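## Task

Lift the rear cooling block, the one farther from the drawer handle, out of the drawer of cooler COLD and set it on deck slot D2, resting flat and located between the slot's locators. Each of its 4 loose tubes has to finish in its own original bore. The front block has to stay flat in its spot with every tube still in its bore, and plate P1 has to remain on D1 exactly as it is. Finish by opening the gripper and moving the arm away.

## Robot and tools

Robot: two FANUC CRX-5iA six-joint arms, left_arm and right_arm, each carrying a Robotiq 2F-140 two-finger gripper. Either arm may do the job; the idle one can be parked out of the way. Base positions in the scene frame: left_arm at (+0.058, +0.344, 0) m, right_arm at (+0.011, -0.456, 0) m, both nearly unrotated about z.

Scene frame: origin on the table surface midway between the arms, +z up, +x pointing out across the table, +y toward the left_arm side. The arm names do not indicate sides of any camera image. D1 is the deck slot beside COLD; D2 lies past D1. COLD is free-standing and its open drawer rolls when pushed.

execute_actions takes "actions": a list holding zero or one item, plus optional "pictures" (true/false). An empty list just reports the current state. A wait item is {"steps": n} with n up to 300 control steps (1/30 s each), counted from the previous result. A motion item is {"rows": [...], "steps": n}: 1 to 15 rows, n from 1 to 15 (default 15); each row covers one step and the final row is reused for any remaining steps. A refused call moves nothing.

Each row is one flat list of 18 numbers, all within [-1, 1], always covering both arms: left_arm first (six joint values, then gripper position, force_limit, speed), then right_arm in the same nine-number order. Joint order: waist, shoulder, elbow, forearm roll, wrist pitch, wrist roll.

Joint values are scaled offsets, not poses. They are measured from the joint angles printed in the most recent result that lists them; before any such result in a scene, and for the second or later call in one reply, they are measured from where the arm stands when the action begins. Earlier rows are not the reference. A value of 1.0 equals 1.983 rad for waist and shoulder, 2.38 rad for elbow, and 2.975 rad for the three wrist joints. So an all-zero joint block is not a hold; it pulls the arm back to the reference angles. Joint ranges (rad): waist -3.491 to 3.491, shoulder -3.140 to 3.140, elbow -1.187 to 4.328, forearm roll -3.316 to 3.316, wrist pitch -3.140 to 3.140, wrist roll -3.927 to 3.927. Asking for more than 0.010 rad beyond a limit gets the call refused; true limits may differ by up to 0.010 rad, and a target past the true limit is clipped there and reported as "joint sent to its limit" (possibly about an earlier, still-running action).

Gripper numbers are absolute settings, not offsets. position: +1 fully open (140 mm gap), about -0.8 pads touch, -1 closes until blocked. force_limit: -1 about 14 N, 0 about 60 N, +1 about 107 N (for parts up to 40 mm wide). speed: -1 about 30 mm/s, 0 about 140, +1 about 250. To leave a gripper unchanged, resend its previous three numbers; a 0 is a real command. To grasp, send position -1 and confirm object_status 2. Codes: 0 moving, 1 blocked while opening, 2 blocked while closing (holding), 3 reached target or pads touching (thin items may still be held). A new force_limit only applies during status 2 if position also changes by at least 0.01 (e.g. -1 to -0.98). position_measured is in counts, 3 open to 230 closed, not linear in mm.

Gripper geometry: fingers point along the gripper's +z, close along its y. The reported end_effector_position is the pad midpoint when closed; fingertips extend about 33 mm past it when closed and 9 mm when open, and they reach about 24 mm farther as they close, so keep that clearance above surfaces.

Motion: joint speeds are capped (2.62, 3.14, 3.93 rad/s by joint group) with 0.5 s to accelerate, and all joints of an arm are synchronised. Targets may lead measured angles by at most 0.805 (waist, shoulder), 0.966 (elbow), 1.21 rad (wrist joints), and are scaled back if they would put the hand over 70 mm from where it is. Arms keep moving toward the last row while you compose or wait, until motion stalls or a step is HELD.

Result lines: the state line gives each arm's end_effector_position (m) and end_effector_quat_wxyz in the scene frame (less accurate at long reach). Joint positions and Joint velocities list each arm's six joints (rad, rad/s). HELD marks steps where your row was not fully sent; "joint command not followed" means a clearance check altered targets. MOTOR HOT warns of heating under load; OVER-TEMPERATURE FAULT means the arm is braked to cool.

Faults: contact torque reaching a joint's load limit (152 N m for waist, shoulder, elbow; 38 N m for the wrist joints, held weight included) or any external force of 150 N stops that arm for 10 s, skips the rest of the call, and lets it yield.

zoom_image: "camera" (cam_head_left, cam_head_right, cam_high, cam_low, cam_left_wrist, cam_right_wrist) and "region" [x0, y0, x1, y1] in pixels from the top-left, at most 504 by 504. Head, high and low images are 504x504; wrist images are 616x616 fisheye.

read_manual: optional "section", only "licences"; it returns legal text and moves nothing.

finished_scene: "scene" (1 or 2) ends that scene irreversibly and grades it; the task must hold afterwards.

Avoid: dropping or knocking anything off the table, shifting COLD by more than a finger's width or tilting or turning it, shoving the drawer, disturbing P1 or the other block's tubes, arm-to-arm contact, slams and heavy pushes. Expect occasional brief tugs on held parts or nudges to loose items.

Each tool is called after "Call:" by a JSON object that holds its "name" and its "arguments", one argument or row to a line.

## Session

Call:
{"name": "execute_actions", "arguments": {
  "actions": []
}}

Scene clock: 0.00 s of 6600.00 s.
left_arm: end_effector_position=(+0.4901, +0.7785, +0.2652) position_measured=3 object_status=3 end_effector_quat_wxyz=(+0.385, -0.358, +0.619, -0.584) | right_arm: end_effector_position=(+0.4916, -0.6538, +0.2424) position_measured=3 object_status=3 end_effector_quat_wxyz=(-0.151, -0.144, +0.883, -0.420)
Joint positions: left_arm=[ 1.485  0.602 -0.274  1.298 -1.765 -2.536] | right_arm=[ 0.151  0.268 -0.224  0.773 -1.63  -1.755]
Joint velocities: left_arm=[ 0.    -0.001 -0.    -0.     0.     0.   ] | right_arm=[-0.001  0.    -0.     0.     0.     0.   ]

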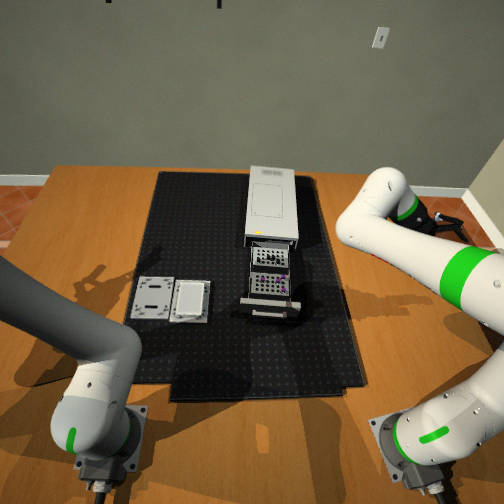

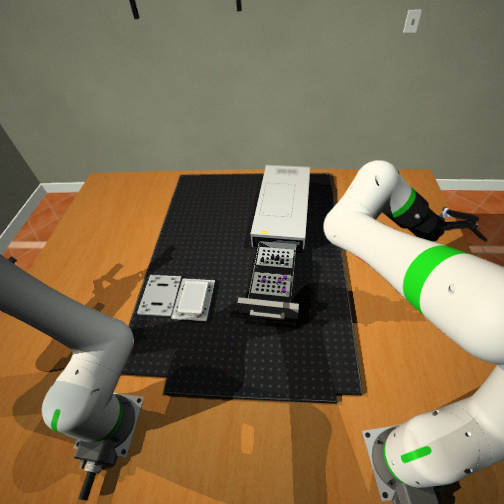

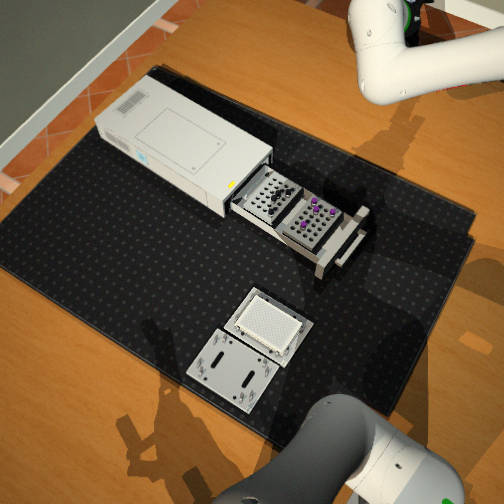

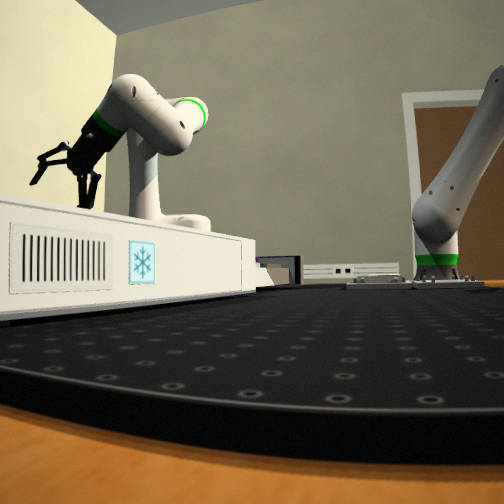

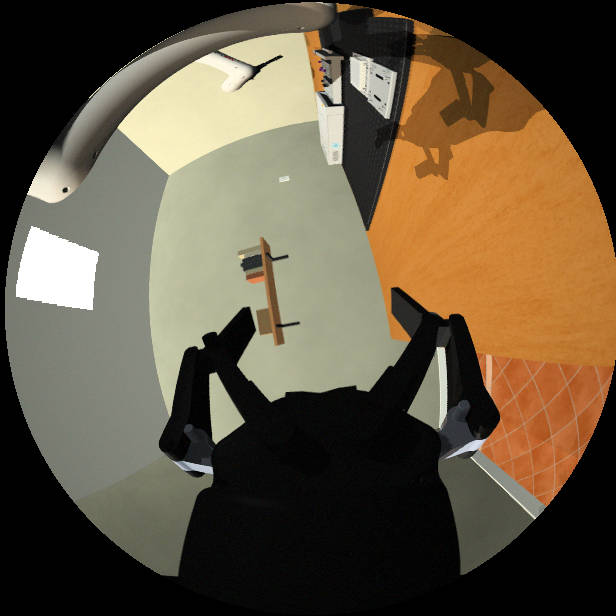

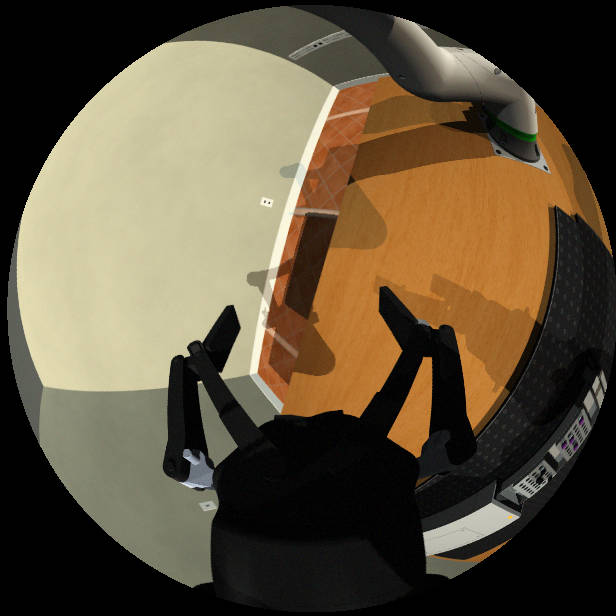

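Call:
{"name": "zoom_image", "arguments": {
  "camera": "cam_high",
  "region": [200, 130, 390, 300]
}}

Call:
{"name": "zoom_image", "arguments": {
  "camera": "cam_high",
  "region": [170, 270, 330, 430]
}}

Call:
{"name": "zoom_image", "arguments": {
  "camera": "cam_head_left",
  "region": [220, 220, 320, 330]
}}

Call:
{"name": "zoom_image", "arguments": {
  "camera": "cam_head_right",
  "region": [220, 220, 320, 330]
}}

Region (200, 130, 390, 300) of cam_high's 504x504 image, scaled by 2.653, with more detail than that image has; it fills the top 451 rows of this view, and the rest is white.

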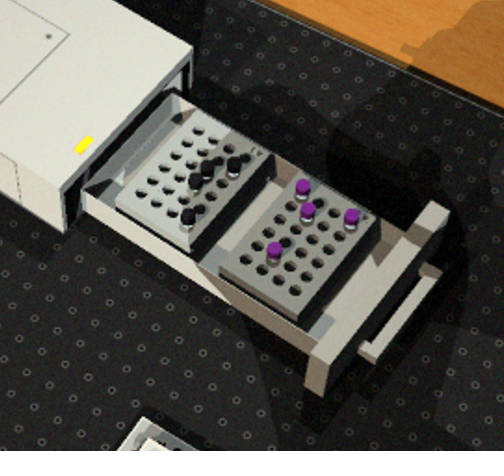

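Region (170, 270, 330, 430) of cam_high's 504x504 image, scaled by 3.150, with more detail than that image has.

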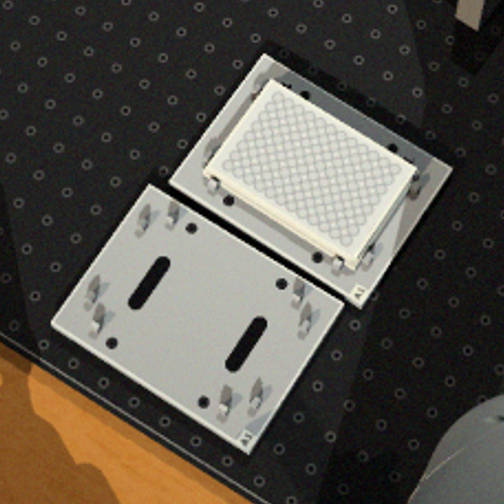

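Region (220, 220, 320, 330) of cam_head_left's 504x504 image, scaled by 4.582, with more detail than that image has; it fills the left 458 columns of this view, and the rest is white.

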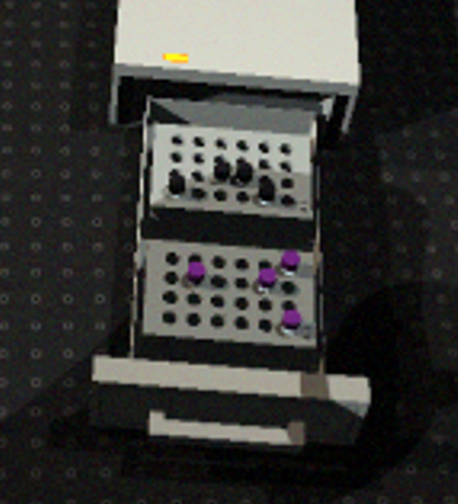

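Region (220, 220, 320, 330) of cam_head_right's 504x504 image, scaled by 4.582, with more detail than that image has; it fills the left 458 columns of this view, and the rest is white.

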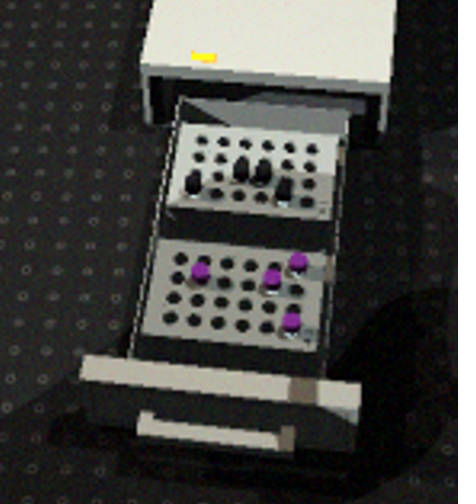

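Call:
{"name": "zoom_image", "arguments": {
  "camera": "cam_high",
  "region": [220, 150, 320, 250]
}}

Call:
{"name": "zoom_image", "arguments": {
  "camera": "cam_high",
  "region": [180, 320, 290, 420]
}}

Call:
{"name": "zoom_image", "arguments": {
  "camera": "cam_head_left",
  "region": [120, 265, 220, 335]
}}

Call:
{"name": "zoom_image", "arguments": {
  "camera": "cam_low",
  "region": [230, 220, 504, 320]
}}

Region (220, 150, 320, 250) of cam_high's 504x504 image, scaled by 5.040, with more detail than that image has.

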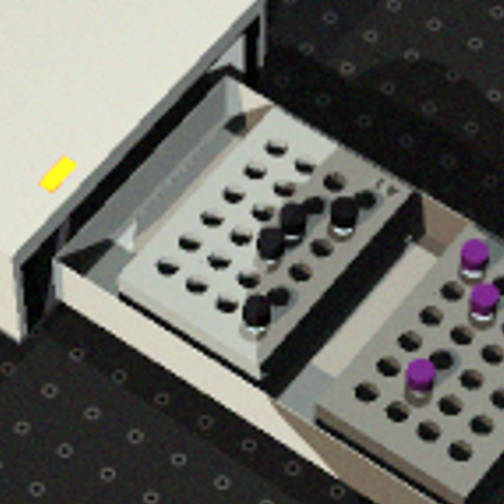

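Region (180, 320, 290, 420) of cam_high's 504x504 image, scaled by 4.582, with more detail than that image has; it fills the top 458 rows of this view, and the rest is white.

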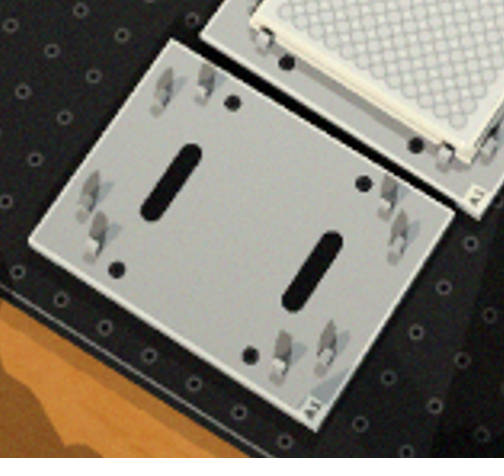

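Region (120, 265, 220, 335) of cam_head_left's 504x504 image, scaled by 5.040, with more detail than that image has; it fills the top 353 rows of this view, and the rest is white.

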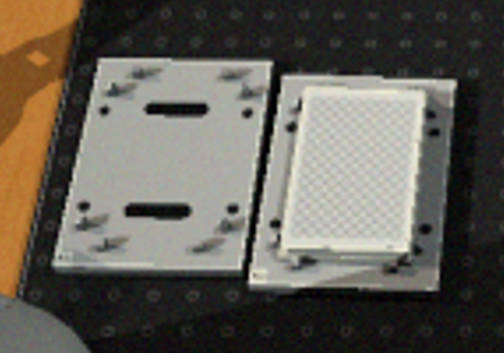

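Region (230, 220, 504, 320) of cam_low's 504x504 image, scaled by 1.839, with more detail than that image has; it fills the top 184 rows of this view, and the rest is white.

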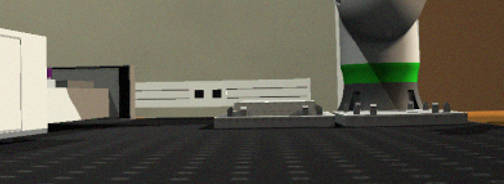

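Call:
{"name": "execute_actions", "arguments": {
  "actions": [
    {"rows": [[-0.64834,-0.29622,0.01416,-0.43630,0.15096,0.25812,0.45,0,0,-0.15,0,0,0,0,0,1,0,0]], "steps": 15}
  ],
  "pictures": false
}}

Call:
{"name": "execute_actions", "arguments": {
  "actions": [
    {"steps": 45}
  ]
}}

Scene clock: 120.50 s of 6600.00 s.
left_arm: end_effector_position=(+0.5483, +0.6140, +0.2213) position_measured=72 object_status=0 end_effector_quat_wxyz=(+0.188, -0.324, +0.759, -0.533) | right_arm: end_effector_position=(+0.4197, -0.7767, +0.2424) position_measured=3 object_status=3 end_effector_quat_wxyz=(-0.208, -0.022, +0.895, -0.395)
Joint positions: left_arm=[ 1.265  0.456 -0.266  0.981 -1.653 -2.345] | right_arm=[-0.124  0.268 -0.224  0.773 -1.63  -1.755]
Joint velocities: left_arm=[-0.58  -0.334  0.02  -0.739  0.256  0.435] | right_arm=[-0.413  0.     0.001 -0.     0.001  0.001]
Steps of this call (steps 1 to 90: nothing new was sent; then 117.00 s passed at rest; steps 91 to 105: all 15 steps of this action). Readings (joint positions | what the end effector reports):
91: left_arm=[1.485 0.602 -0.274 1.298 -1.765 -2.536] | right_arm=[0.151 0.268 -0.224 0.773 -1.630 -1.755] | left_arm position_measured=3 object_status=0 | right_arm position_measured=3 object_status=3
92: left_arm=[1.483 0.600 -0.274 1.295 -1.764 -2.534] | right_arm=[0.149 0.268 -0.224 0.773 -1.630 -1.755] | left_arm position_measured=5 object_status=0 | right_arm position_measured=3 object_status=3
94: left_arm=[1.463 0.585 -0.273 1.263 -1.752 -2.514] | right_arm=[0.128 0.268 -0.224 0.773 -1.630 -1.755] | left_arm position_measured=20 object_status=0 | right_arm position_measured=3 object_status=3
98: left_arm=[1.392 0.535 -0.270 1.158 -1.714 -2.449] | right_arm=[0.031 0.268 -0.224 0.773 -1.630 -1.755] | left_arm position_measured=51 object_status=0 | right_arm position_measured=3 object_status=3
105: the state above

Scene clock: 122.00 s of 6600.00 s.
left_arm: end_effector_position=(+0.4951, +0.2805, +0.1301) position_measured=72 object_status=3 end_effector_quat_wxyz=(+0.000, +0.022, +1.000, +0.000) | right_arm: end_effector_position=(+0.4124, -0.7858, +0.2424) position_measured=3 object_status=3 end_effector_quat_wxyz=(-0.212, -0.012, +0.895, -0.393)
Joint positions: left_arm=[ 0.2    0.014 -0.24  -0.    -1.316 -1.768] | right_arm=[-0.147  0.268 -0.224  0.773 -1.63  -1.755]
Joint velocities: left_arm=[-0.    -0.001 -0.001  0.     0.     0.   ] | right_arm=[-0.001 -0.001  0.    -0.001  0.001  0.001]
Steps of this call (steps 1 to 45: the robot went on to your last target). Readings (joint positions | what the end effector reports):
1: left_arm=[1.245 0.445 -0.265 0.956 -1.645 -2.330] | right_arm=[-0.136 0.268 -0.224 0.773 -1.630 -1.755] | left_arm position_measured=72 object_status=0 | right_arm position_measured=3 object_status=3
2: left_arm=[1.225 0.433 -0.264 0.931 -1.636 -2.316] | right_arm=[-0.143 0.268 -0.224 0.773 -1.630 -1.755] | left_arm position_measured=72 object_status=3 | right_arm position_measured=3 object_status=3
4: left_arm=[1.182 0.411 -0.263 0.881 -1.619 -2.286] | right_arm=[-0.146 0.268 -0.224 0.773 -1.630 -1.755] | left_arm position_measured=72 object_status=3 | right_arm position_measured=3 object_status=3
8: left_arm=[1.091 0.366 -0.260 0.780 -1.584 -2.227] | right_arm=[-0.147 0.268 -0.224 0.773 -1.630 -1.755] | left_arm position_measured=72 object_status=3 | right_arm position_measured=3 object_status=3
45: the state above
camera_calibration (this result's frames):
cam_left_wrist: T_world_to_cam=[[0.213241, 0.976777, -0.0208494, -0.372718], [0.91786, -0.192975, 0.346834, -0.44042], [0.334756, -0.0930961, -0.937695, 0.176206], [0, 0, 0, 1]] pos_world=[0.424737, 0.295476, 0.310209]
cam_right_wrist: T_world_to_cam=[[-0.0650796, 0.696975, -0.714136, 0.741629], [0.992859, 0.116928, 0.023638, -0.322769], [0.0999773, -0.707498, -0.699608, -0.242361], [0, 0, 0, 1]] pos_world=[0.39296, -0.650627, 0.367696]

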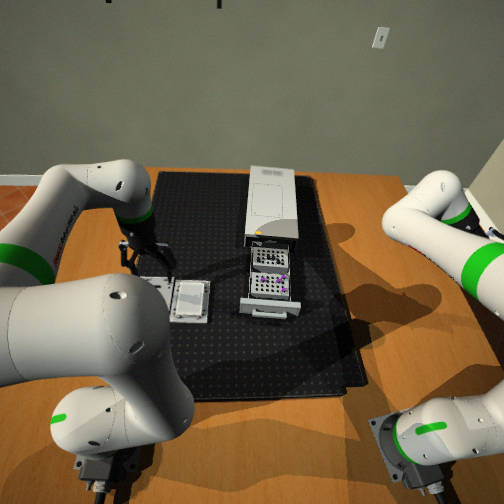

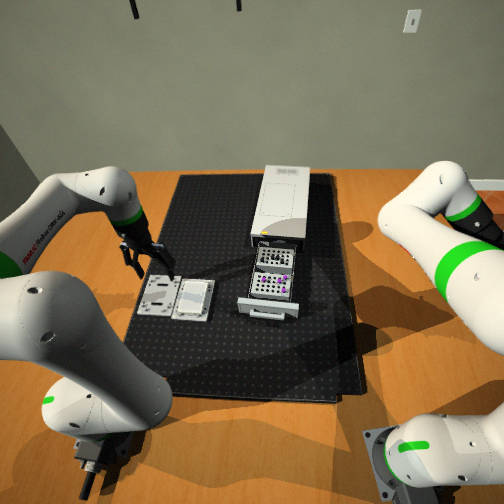

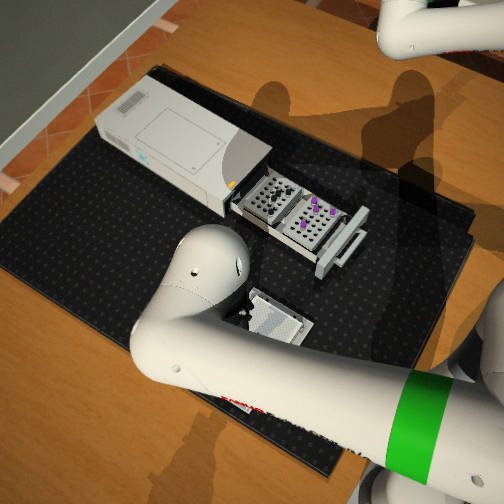

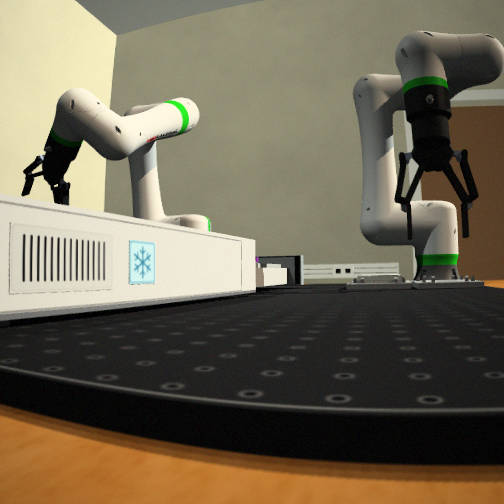

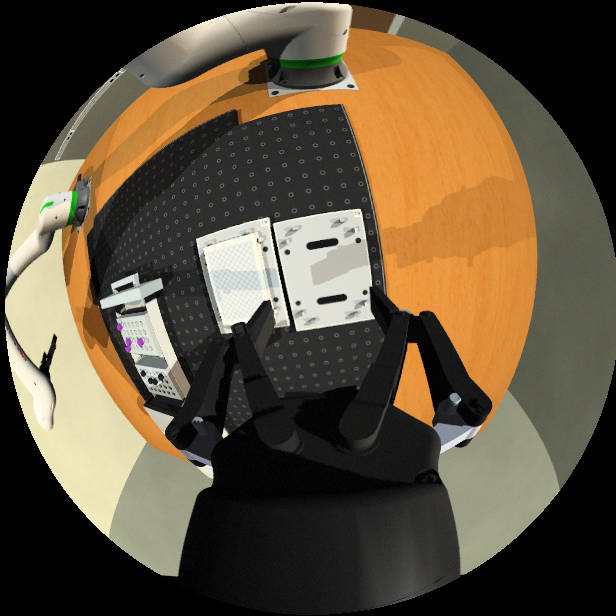

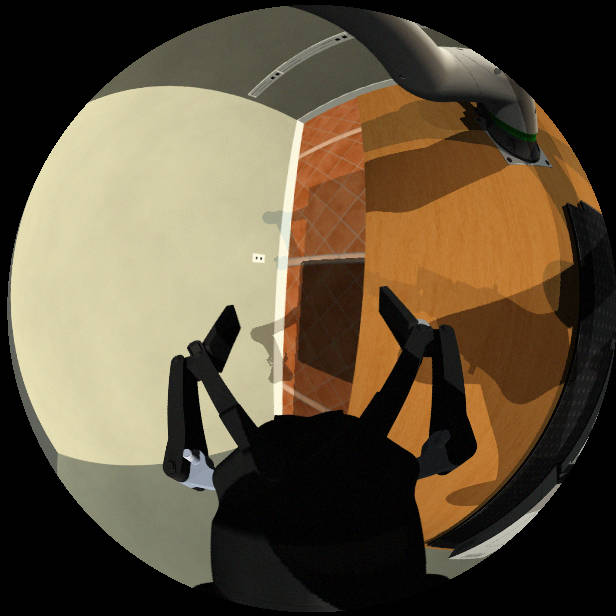

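Call:
{"name": "zoom_image", "arguments": {
  "camera": "cam_left_wrist",
  "region": [255, 195, 405, 345]
}}

Call:
{"name": "zoom_image", "arguments": {
  "camera": "cam_low",
  "region": [340, 140, 504, 304]
}}

Region (255, 195, 405, 345) of cam_left_wrist's 616x616 image, scaled by 3.360, with more detail than that image has.

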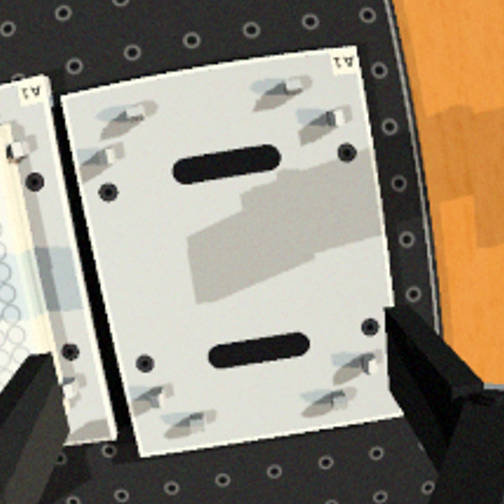

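Region (340, 140, 504, 304) of cam_low's 504x504 image, scaled by 3.073, with more detail than that image has.

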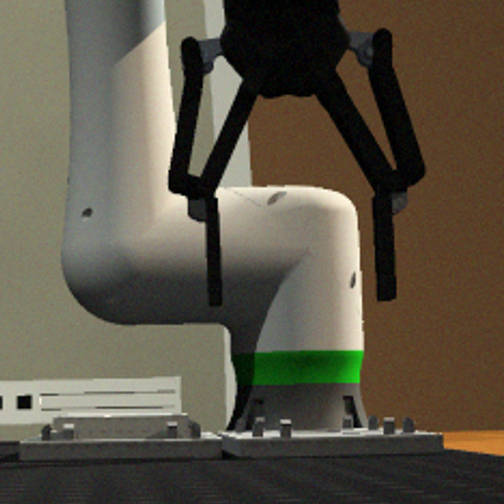

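Call:
{"name": "zoom_image", "arguments": {
  "camera": "cam_left_wrist",
  "region": [350, 270, 420, 340]
}}

Call:
{"name": "zoom_image", "arguments": {
  "camera": "cam_left_wrist",
  "region": [230, 280, 300, 350]
}}

Region (350, 270, 420, 340) of cam_left_wrist's 616x616 image, scaled by 7.200, with more detail than that image has.

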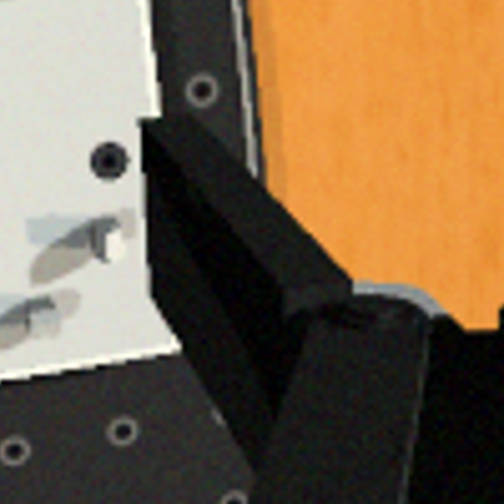

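Region (230, 280, 300, 350) of cam_left_wrist's 616x616 image, scaled by 7.200, with more detail than that image has.

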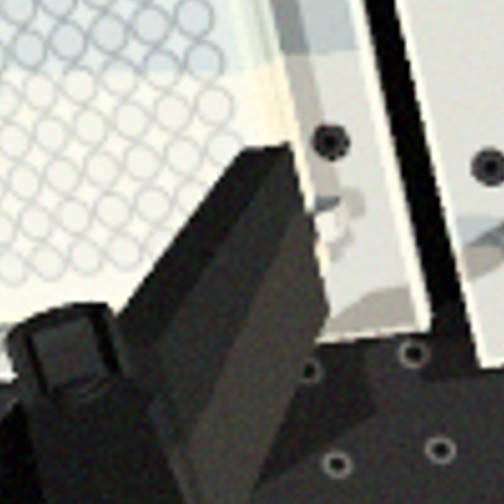

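Call:
{"name": "execute_actions", "arguments": {
  "actions": [
    {"rows": [[-0.33281,0.38258,0.46262,0,-0.11536,0.73747,0.45,0,0,0,0,0,0,0,0,1,0,0]], "steps": 15}
  ],
  "pictures": false
}}

Call:
{"name": "execute_actions", "arguments": {
  "actions": [
    {"steps": 30}
  ]
}}

Scene clock: 242.50 s of 6600.00 s.
left_arm: end_effector_position=(+0.5790, +0.1746, +0.1582) position_measured=72 object_status=3 end_effector_quat_wxyz=(-0.007, -0.103, +0.995, +0.002) | right_arm: end_effector_position=(+0.4124, -0.7858, +0.2424) position_measured=3 object_status=3 end_effector_quat_wxyz=(-0.212, -0.012, +0.895, -0.393)
Joint positions: left_arm=[-0.03   0.278  0.127 -0.    -1.435 -1.29 ] | right_arm=[-0.147  0.268 -0.224  0.773 -1.63  -1.755]
Joint velocities: left_arm=[-0.511  0.588  0.871  0.    -0.265  1.304] | right_arm=[-0.001  0.     0.    -0.    -0.003  0.001]
Steps of this call (steps 1 to 15: the robot went on to your last target; steps 16 to 90: nothing new was sent; then 117.00 s passed at rest; steps 91 to 105: all 15 steps of this action). Readings (joint positions | what the end effector reports):
91: left_arm=[0.200 0.014 -0.240 -0.000 -1.316 -1.768] | right_arm=[-0.147 0.268 -0.224 0.773 -1.630 -1.755] | left_arm position_measured=72 object_status=3 | right_arm position_measured=3 object_status=3
92: left_arm=[0.198 0.016 -0.237 -0.000 -1.316 -1.765] | right_arm=[-0.147 0.268 -0.224 0.773 -1.630 -1.755] | left_arm position_measured=72 object_status=3 | right_arm position_measured=3 object_status=3
94: left_arm=[0.181 0.036 -0.212 -0.000 -1.325 -1.733] | right_arm=[-0.147 0.268 -0.224 0.773 -1.630 -1.755] | left_arm position_measured=72 object_status=3 | right_arm position_measured=3 object_status=3
98: left_arm=[0.099 0.130 -0.090 -0.000 -1.367 -1.581] | right_arm=[-0.147 0.268 -0.224 0.773 -1.630 -1.755] | left_arm position_measured=72 object_status=3 | right_arm position_measured=3 object_status=3
105: the state above

Scene clock: 243.50 s of 6600.00 s.
left_arm: end_effector_position=(+0.6219, -0.1076, +0.1606) position_measured=72 object_status=3 end_effector_quat_wxyz=(-0.000, +0.663, -0.748, -0.000) | right_arm: end_effector_position=(+0.4124, -0.7858, +0.2424) position_measured=3 object_status=3 end_effector_quat_wxyz=(-0.212, -0.012, +0.895, -0.393)
Joint positions: left_arm=[-0.449  0.76   0.841 -0.    -1.653  0.374] | right_arm=[-0.147  0.268 -0.224  0.773 -1.63  -1.755]
Joint velocities: left_arm=[-0.189  0.217  0.321  0.    -0.097  0.846] | right_arm=[-0.    -0.001 -0.002 -0.     0.     0.001]
Steps of this call (steps 1 to 30: the robot went on to your last target). Readings (joint positions | what the end effector reports):
1: left_arm=[-0.047 0.298 0.156 -0.000 -1.443 -1.245] | right_arm=[-0.147 0.268 -0.224 0.773 -1.630 -1.755] | left_arm position_measured=72 object_status=3 | right_arm position_measured=3 object_status=3
2: left_arm=[-0.064 0.317 0.185 -0.000 -1.452 -1.199] | right_arm=[-0.147 0.268 -0.224 0.773 -1.630 -1.755] | left_arm position_measured=72 object_status=3 | right_arm position_measured=3 object_status=3
4: left_arm=[-0.097 0.355 0.241 -0.000 -1.469 -1.103] | right_arm=[-0.147 0.268 -0.224 0.773 -1.630 -1.755] | left_arm position_measured=72 object_status=3 | right_arm position_measured=3 object_status=3
8: left_arm=[-0.160 0.427 0.349 -0.000 -1.502 -0.897] | right_arm=[-0.147 0.268 -0.224 0.773 -1.630 -1.755] | left_arm position_measured=72 object_status=3 | right_arm position_measured=3 object_status=3
30: the state above
camera_calibration (this result's frames):
cam_left_wrist: T_world_to_cam=[[-0.957313, 0.288291, -0.0209766, 0.633893], [0.263482, 0.900166, 0.346811, -0.117708], [0.118865, 0.32648, -0.9377, 0.305537], [0, 0, 0, 1]] pos_world=[0.60153, -0.17654, 0.340622]
cam_right_wrist: T_world_to_cam=[[-0.0650799, 0.696975, -0.714136, 0.741629], [0.992859, 0.116928, 0.023638, -0.322769], [0.0999775, -0.707498, -0.699608, -0.242361], [0, 0, 0, 1]] pos_world=[0.39296, -0.650627, 0.367696]

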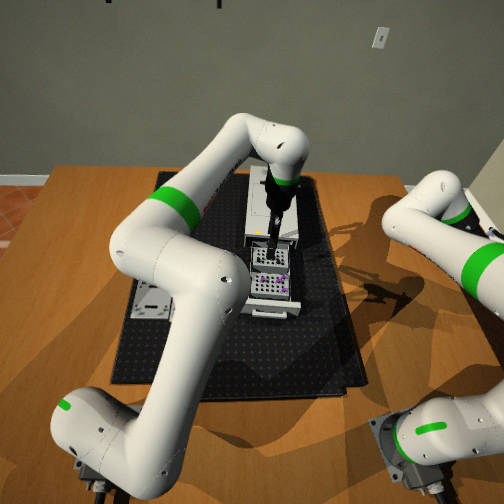

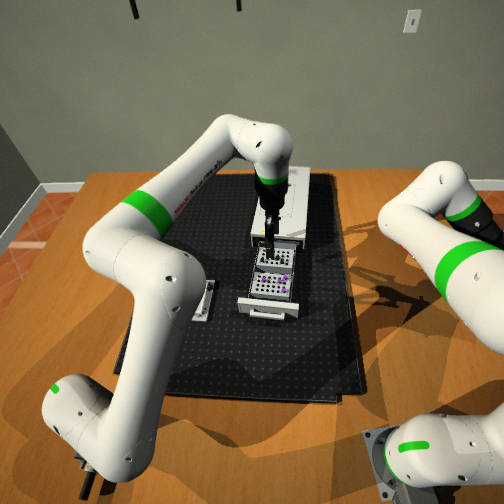

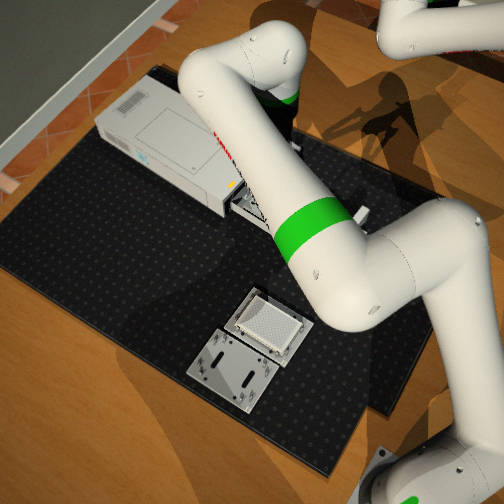

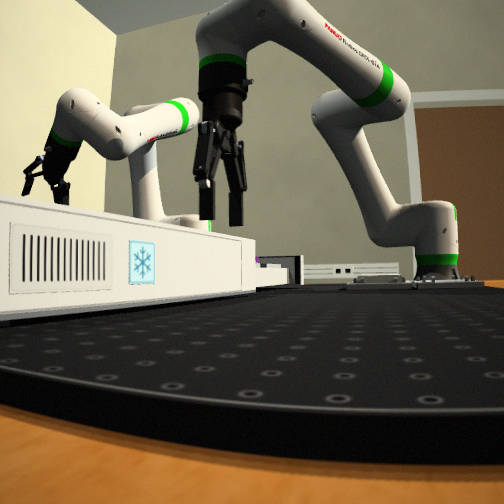

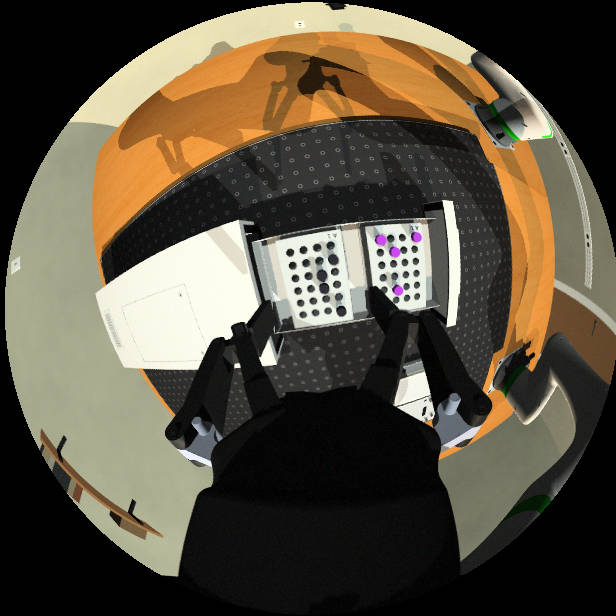

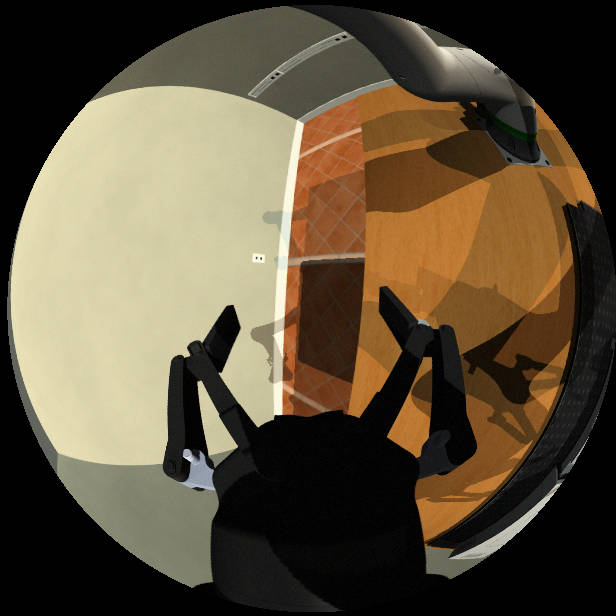

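Arm was still moving; take a fresh look.

Call:
{"name": "execute_actions", "arguments": {
  "actions": []
}}

Call:
{"name": "zoom_image", "arguments": {
  "camera": "cam_left_wrist",
  "region": [230, 200, 400, 370]
}}

Scene clock: 245.43 s of 6600.00 s.
left_arm: end_effector_position=(+0.6200, -0.1159, +0.1596) position_measured=72 object_status=3 end_effector_quat_wxyz=(-0.000, +0.678, -0.735, -0.000) | right_arm: end_effector_position=(+0.4124, -0.7858, +0.2424) position_measured=3 object_status=3 end_effector_quat_wxyz=(-0.212, -0.012, +0.895, -0.393)
Joint positions: left_arm=[-0.46   0.773  0.861 -0.    -1.659  0.426] | right_arm=[-0.147  0.268 -0.224  0.773 -1.63  -1.755]
Joint velocities: left_arm=[ 0.  0.  0. -0. -0. -0.] | right_arm=[ 0.001 -0.     0.001 -0.     0.002 -0.001]
Steps of this call (steps 1 to 30: the robot went on to your last target; steps 31 to 58: nothing new was sent). Readings (joint positions | what the end effector reports):
1: left_arm=[-0.454 0.766 0.851 -0.000 -1.656 0.398] | right_arm=[-0.147 0.268 -0.224 0.773 -1.630 -1.755] | left_arm position_measured=72 object_status=3 | right_arm position_measured=3 object_status=3
2: left_arm=[-0.458 0.770 0.857 -0.000 -1.657 0.415] | right_arm=[-0.147 0.268 -0.224 0.773 -1.630 -1.755] | left_arm position_measured=72 object_status=3 | right_arm position_measured=3 object_status=3
4: left_arm=[-0.460 0.773 0.861 -0.000 -1.659 0.425] | right_arm=[-0.147 0.268 -0.224 0.773 -1.630 -1.755] | left_arm position_measured=72 object_status=3 | right_arm position_measured=3 object_status=3
8: left_arm=[-0.460 0.773 0.861 -0.000 -1.659 0.426] | right_arm=[-0.147 0.268 -0.224 0.773 -1.630 -1.755] | left_arm position_measured=72 object_status=3 | right_arm position_measured=3 object_status=3
58: the state above
All arms were judged still, so your last target was given up. Only a new action makes them travel on or press farther. Fingers that are still opening or closing keep moving.
camera_calibration (this result's frames):
cam_left_wrist: T_world_to_cam=[[-0.968259, 0.249034, -0.0213752, 0.636752], [0.226463, 0.910254, 0.346629, -0.085187], [0.105779, 0.330786, -0.937759, 0.316178], [0, 0, 0, 1]] pos_world=[0.602388, -0.185619, 0.339638]
cam_right_wrist: T_world_to_cam=[[-0.0650797, 0.696975, -0.714136, 0.741629], [0.992859, 0.116928, 0.023638, -0.322769], [0.0999774, -0.707498, -0.699608, -0.242361], [0, 0, 0, 1]] pos_world=[0.39296, -0.650627, 0.367696]

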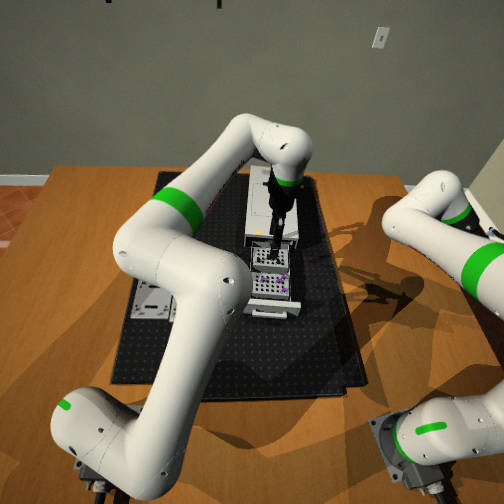

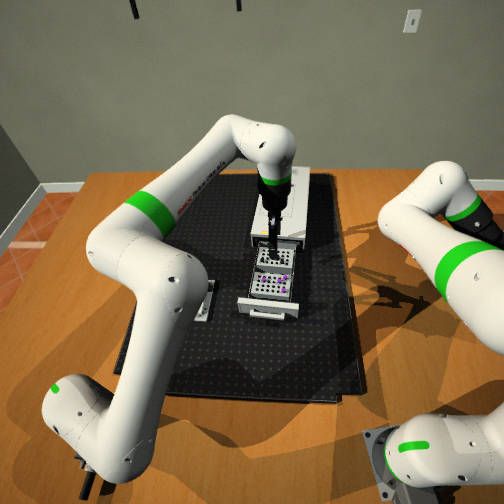

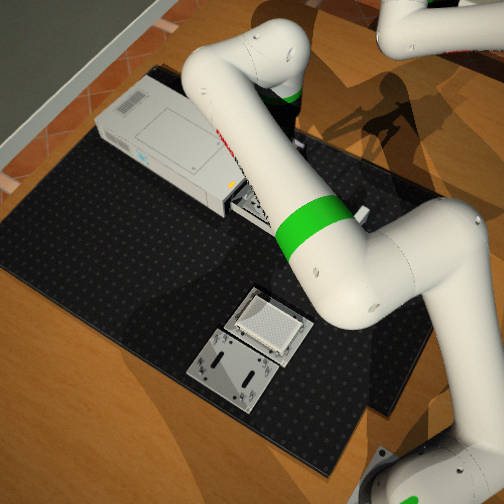

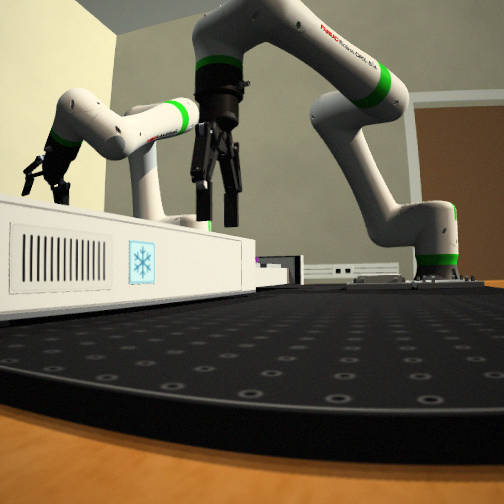

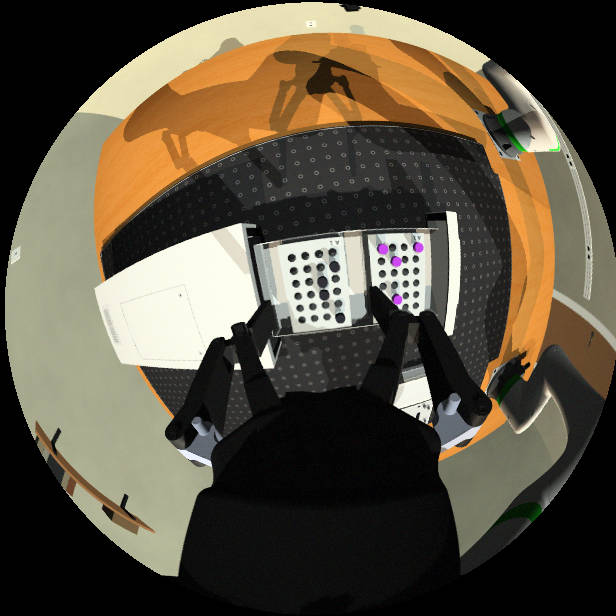

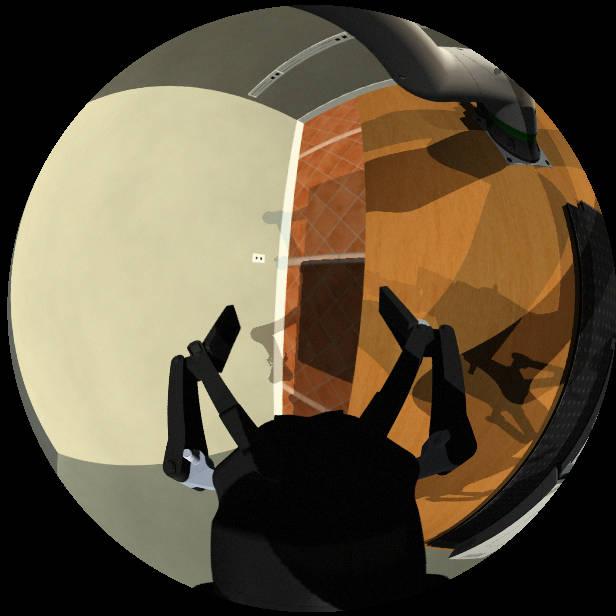

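Region (230, 200, 400, 370) of cam_left_wrist's 616x616 image, scaled by 2.965, with more detail than that image has.

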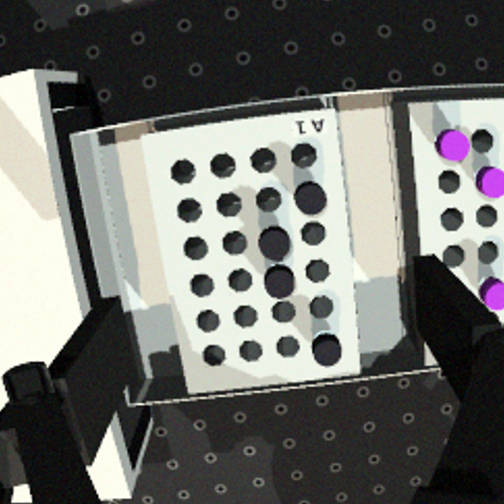

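Call:
{"name": "zoom_image", "arguments": {
  "camera": "cam_left_wrist",
  "region": [225, 215, 305, 315]
}}

Region (225, 215, 305, 315) of cam_left_wrist's 616x616 image, scaled by 5.040, with more detail than that image has; it fills the left 403 columns of this view, and the rest is white.

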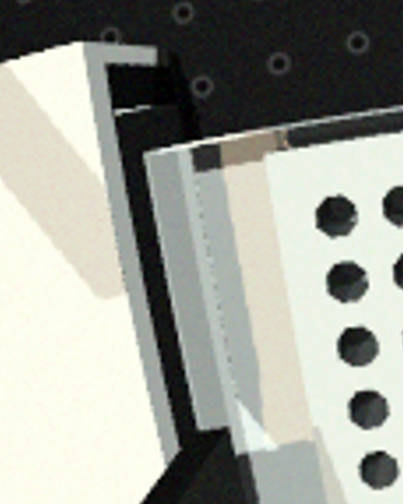

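Call:
{"name": "execute_actions", "arguments": {
  "actions": [
    {"rows": [[-0.00067,0.00635,-0.04963,0,0.0440,-0.00259,0.38,0,0,0,0,0,0,0,0,1,0,0]], "steps": 15}
  ]
}}

Call:
{"name": "zoom_image", "arguments": {
  "camera": "cam_left_wrist",
  "region": [230, 210, 400, 380]
}}

Scene clock: 332.97 s of 6600.00 s.
left_arm: end_effector_position=(+0.6238, -0.1192, +0.0999) position_measured=81 object_status=3 end_effector_quat_wxyz=(-0.000, +0.675, -0.738, +0.000) | right_arm: end_effector_position=(+0.4124, -0.7858, +0.2424) position_measured=3 object_status=3 end_effector_quat_wxyz=(-0.212, -0.012, +0.895, -0.393)
Joint positions: left_arm=[-0.462  0.786  0.743 -0.    -1.528  0.418] | right_arm=[-0.147  0.268 -0.224  0.773 -1.63  -1.755]
Joint velocities: left_arm=[ 0.     0.001 -0.     0.     0.001 -0.001] | right_arm=[ 0.     0.     0.    -0.     0.001  0.   ]
Steps of this call (steps 1 to 90: nothing new was sent; then 84.03 s passed at rest; steps 91 to 105: all 15 steps of this action). Readings (joint positions | what the end effector reports):
91: left_arm=[-0.460 0.773 0.861 -0.000 -1.659 0.426] | right_arm=[-0.147 0.268 -0.224 0.773 -1.630 -1.755] | left_arm position_measured=72 object_status=0 | right_arm position_measured=3 object_status=3
92: left_arm=[-0.460 0.773 0.859 -0.000 -1.656 0.426] | right_arm=[-0.147 0.268 -0.224 0.773 -1.630 -1.755] | left_arm position_measured=74 object_status=0 | right_arm position_measured=3 object_status=3
94: left_arm=[-0.461 0.776 0.834 -0.000 -1.628 0.424] | right_arm=[-0.147 0.268 -0.224 0.773 -1.630 -1.755] | left_arm position_measured=81 object_status=0 | right_arm position_measured=3 object_status=3
98: left_arm=[-0.462 0.785 0.753 -0.000 -1.540 0.419] | right_arm=[-0.147 0.268 -0.224 0.773 -1.630 -1.755] | left_arm position_measured=81 object_status=0 | right_arm position_measured=3 object_status=3
105: the state above
camera_calibration (this result's frames):
cam_left_wrist: T_world_to_cam=[[-0.965959, 0.257796, -0.02153, 0.639522], [0.234683, 0.90828, 0.346341, -0.067699], [0.108841, 0.329498, -0.937862, 0.258822], [0, 0, 0, 1]] pos_world=[0.60547, -0.188658, 0.279955]
cam_right_wrist: T_world_to_cam=[[-0.0650798, 0.696975, -0.714136, 0.741629], [0.992859, 0.116928, 0.0236379, -0.322769], [0.0999773, -0.707498, -0.699608, -0.242361], [0, 0, 0, 1]] pos_world=[0.39296, -0.650627, 0.367696]

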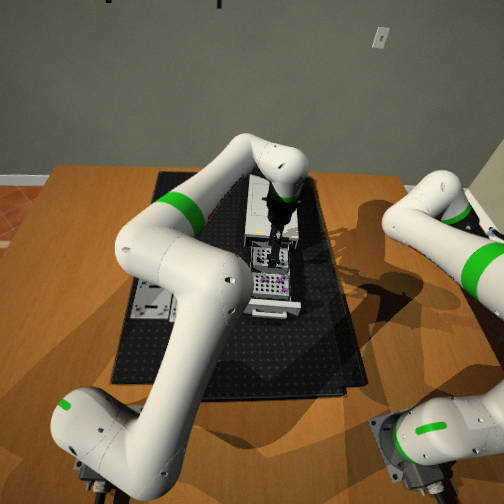

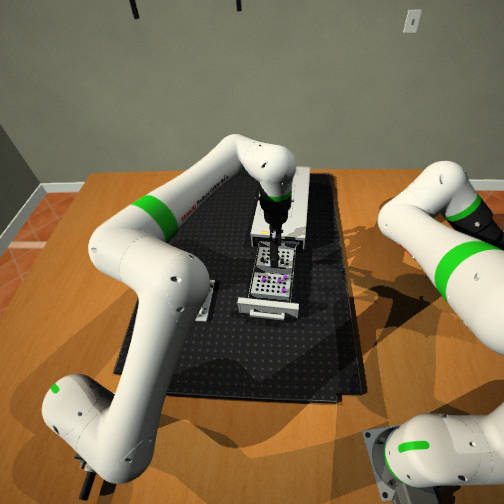

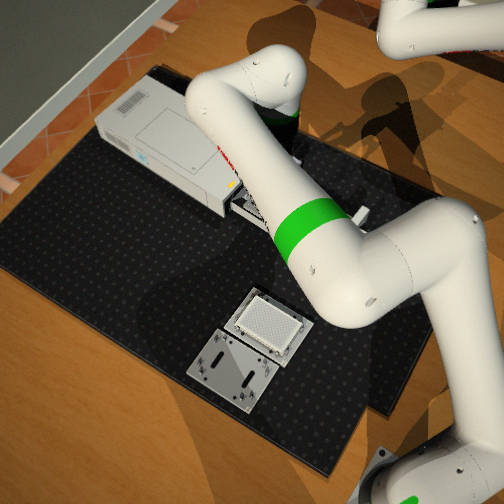

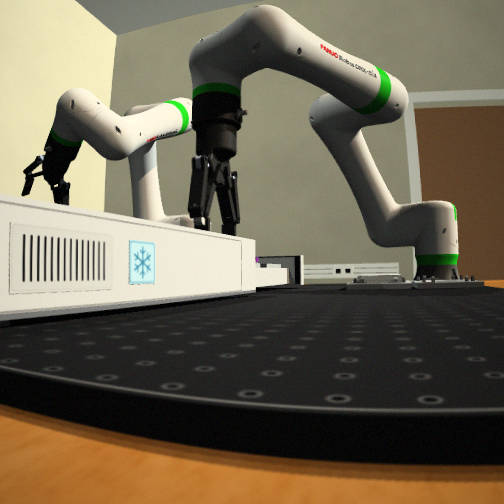

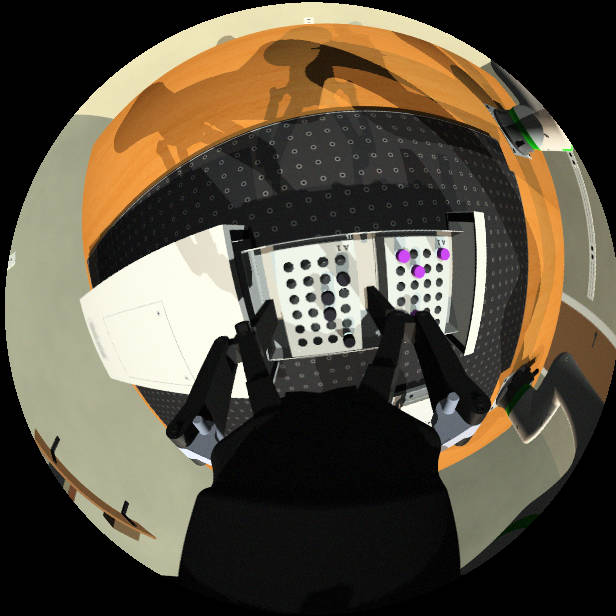

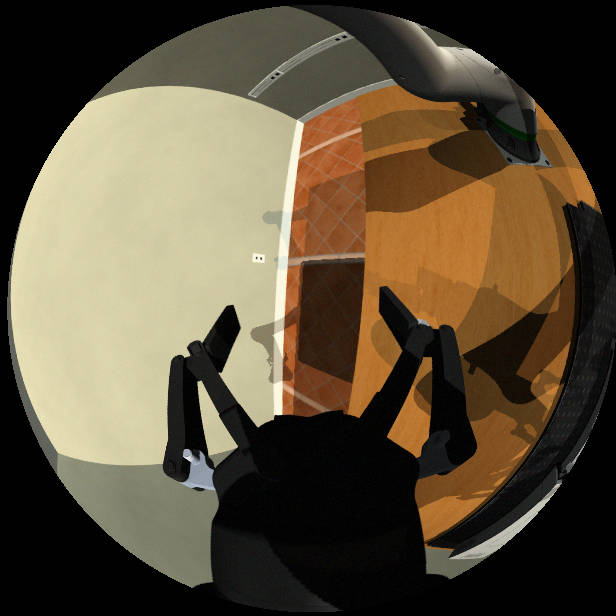

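Region (230, 210, 400, 380) of cam_left_wrist's 616x616 image, scaled by 2.965, with more detail than that image has.

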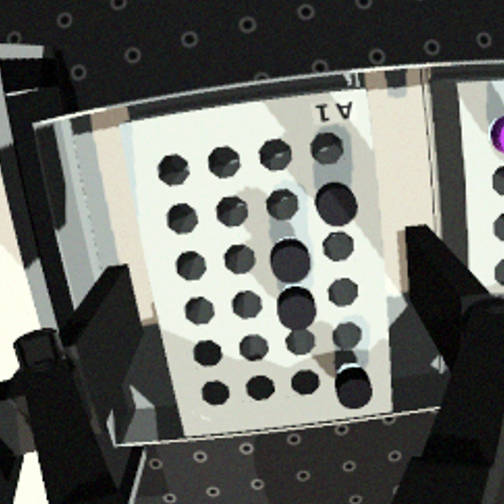

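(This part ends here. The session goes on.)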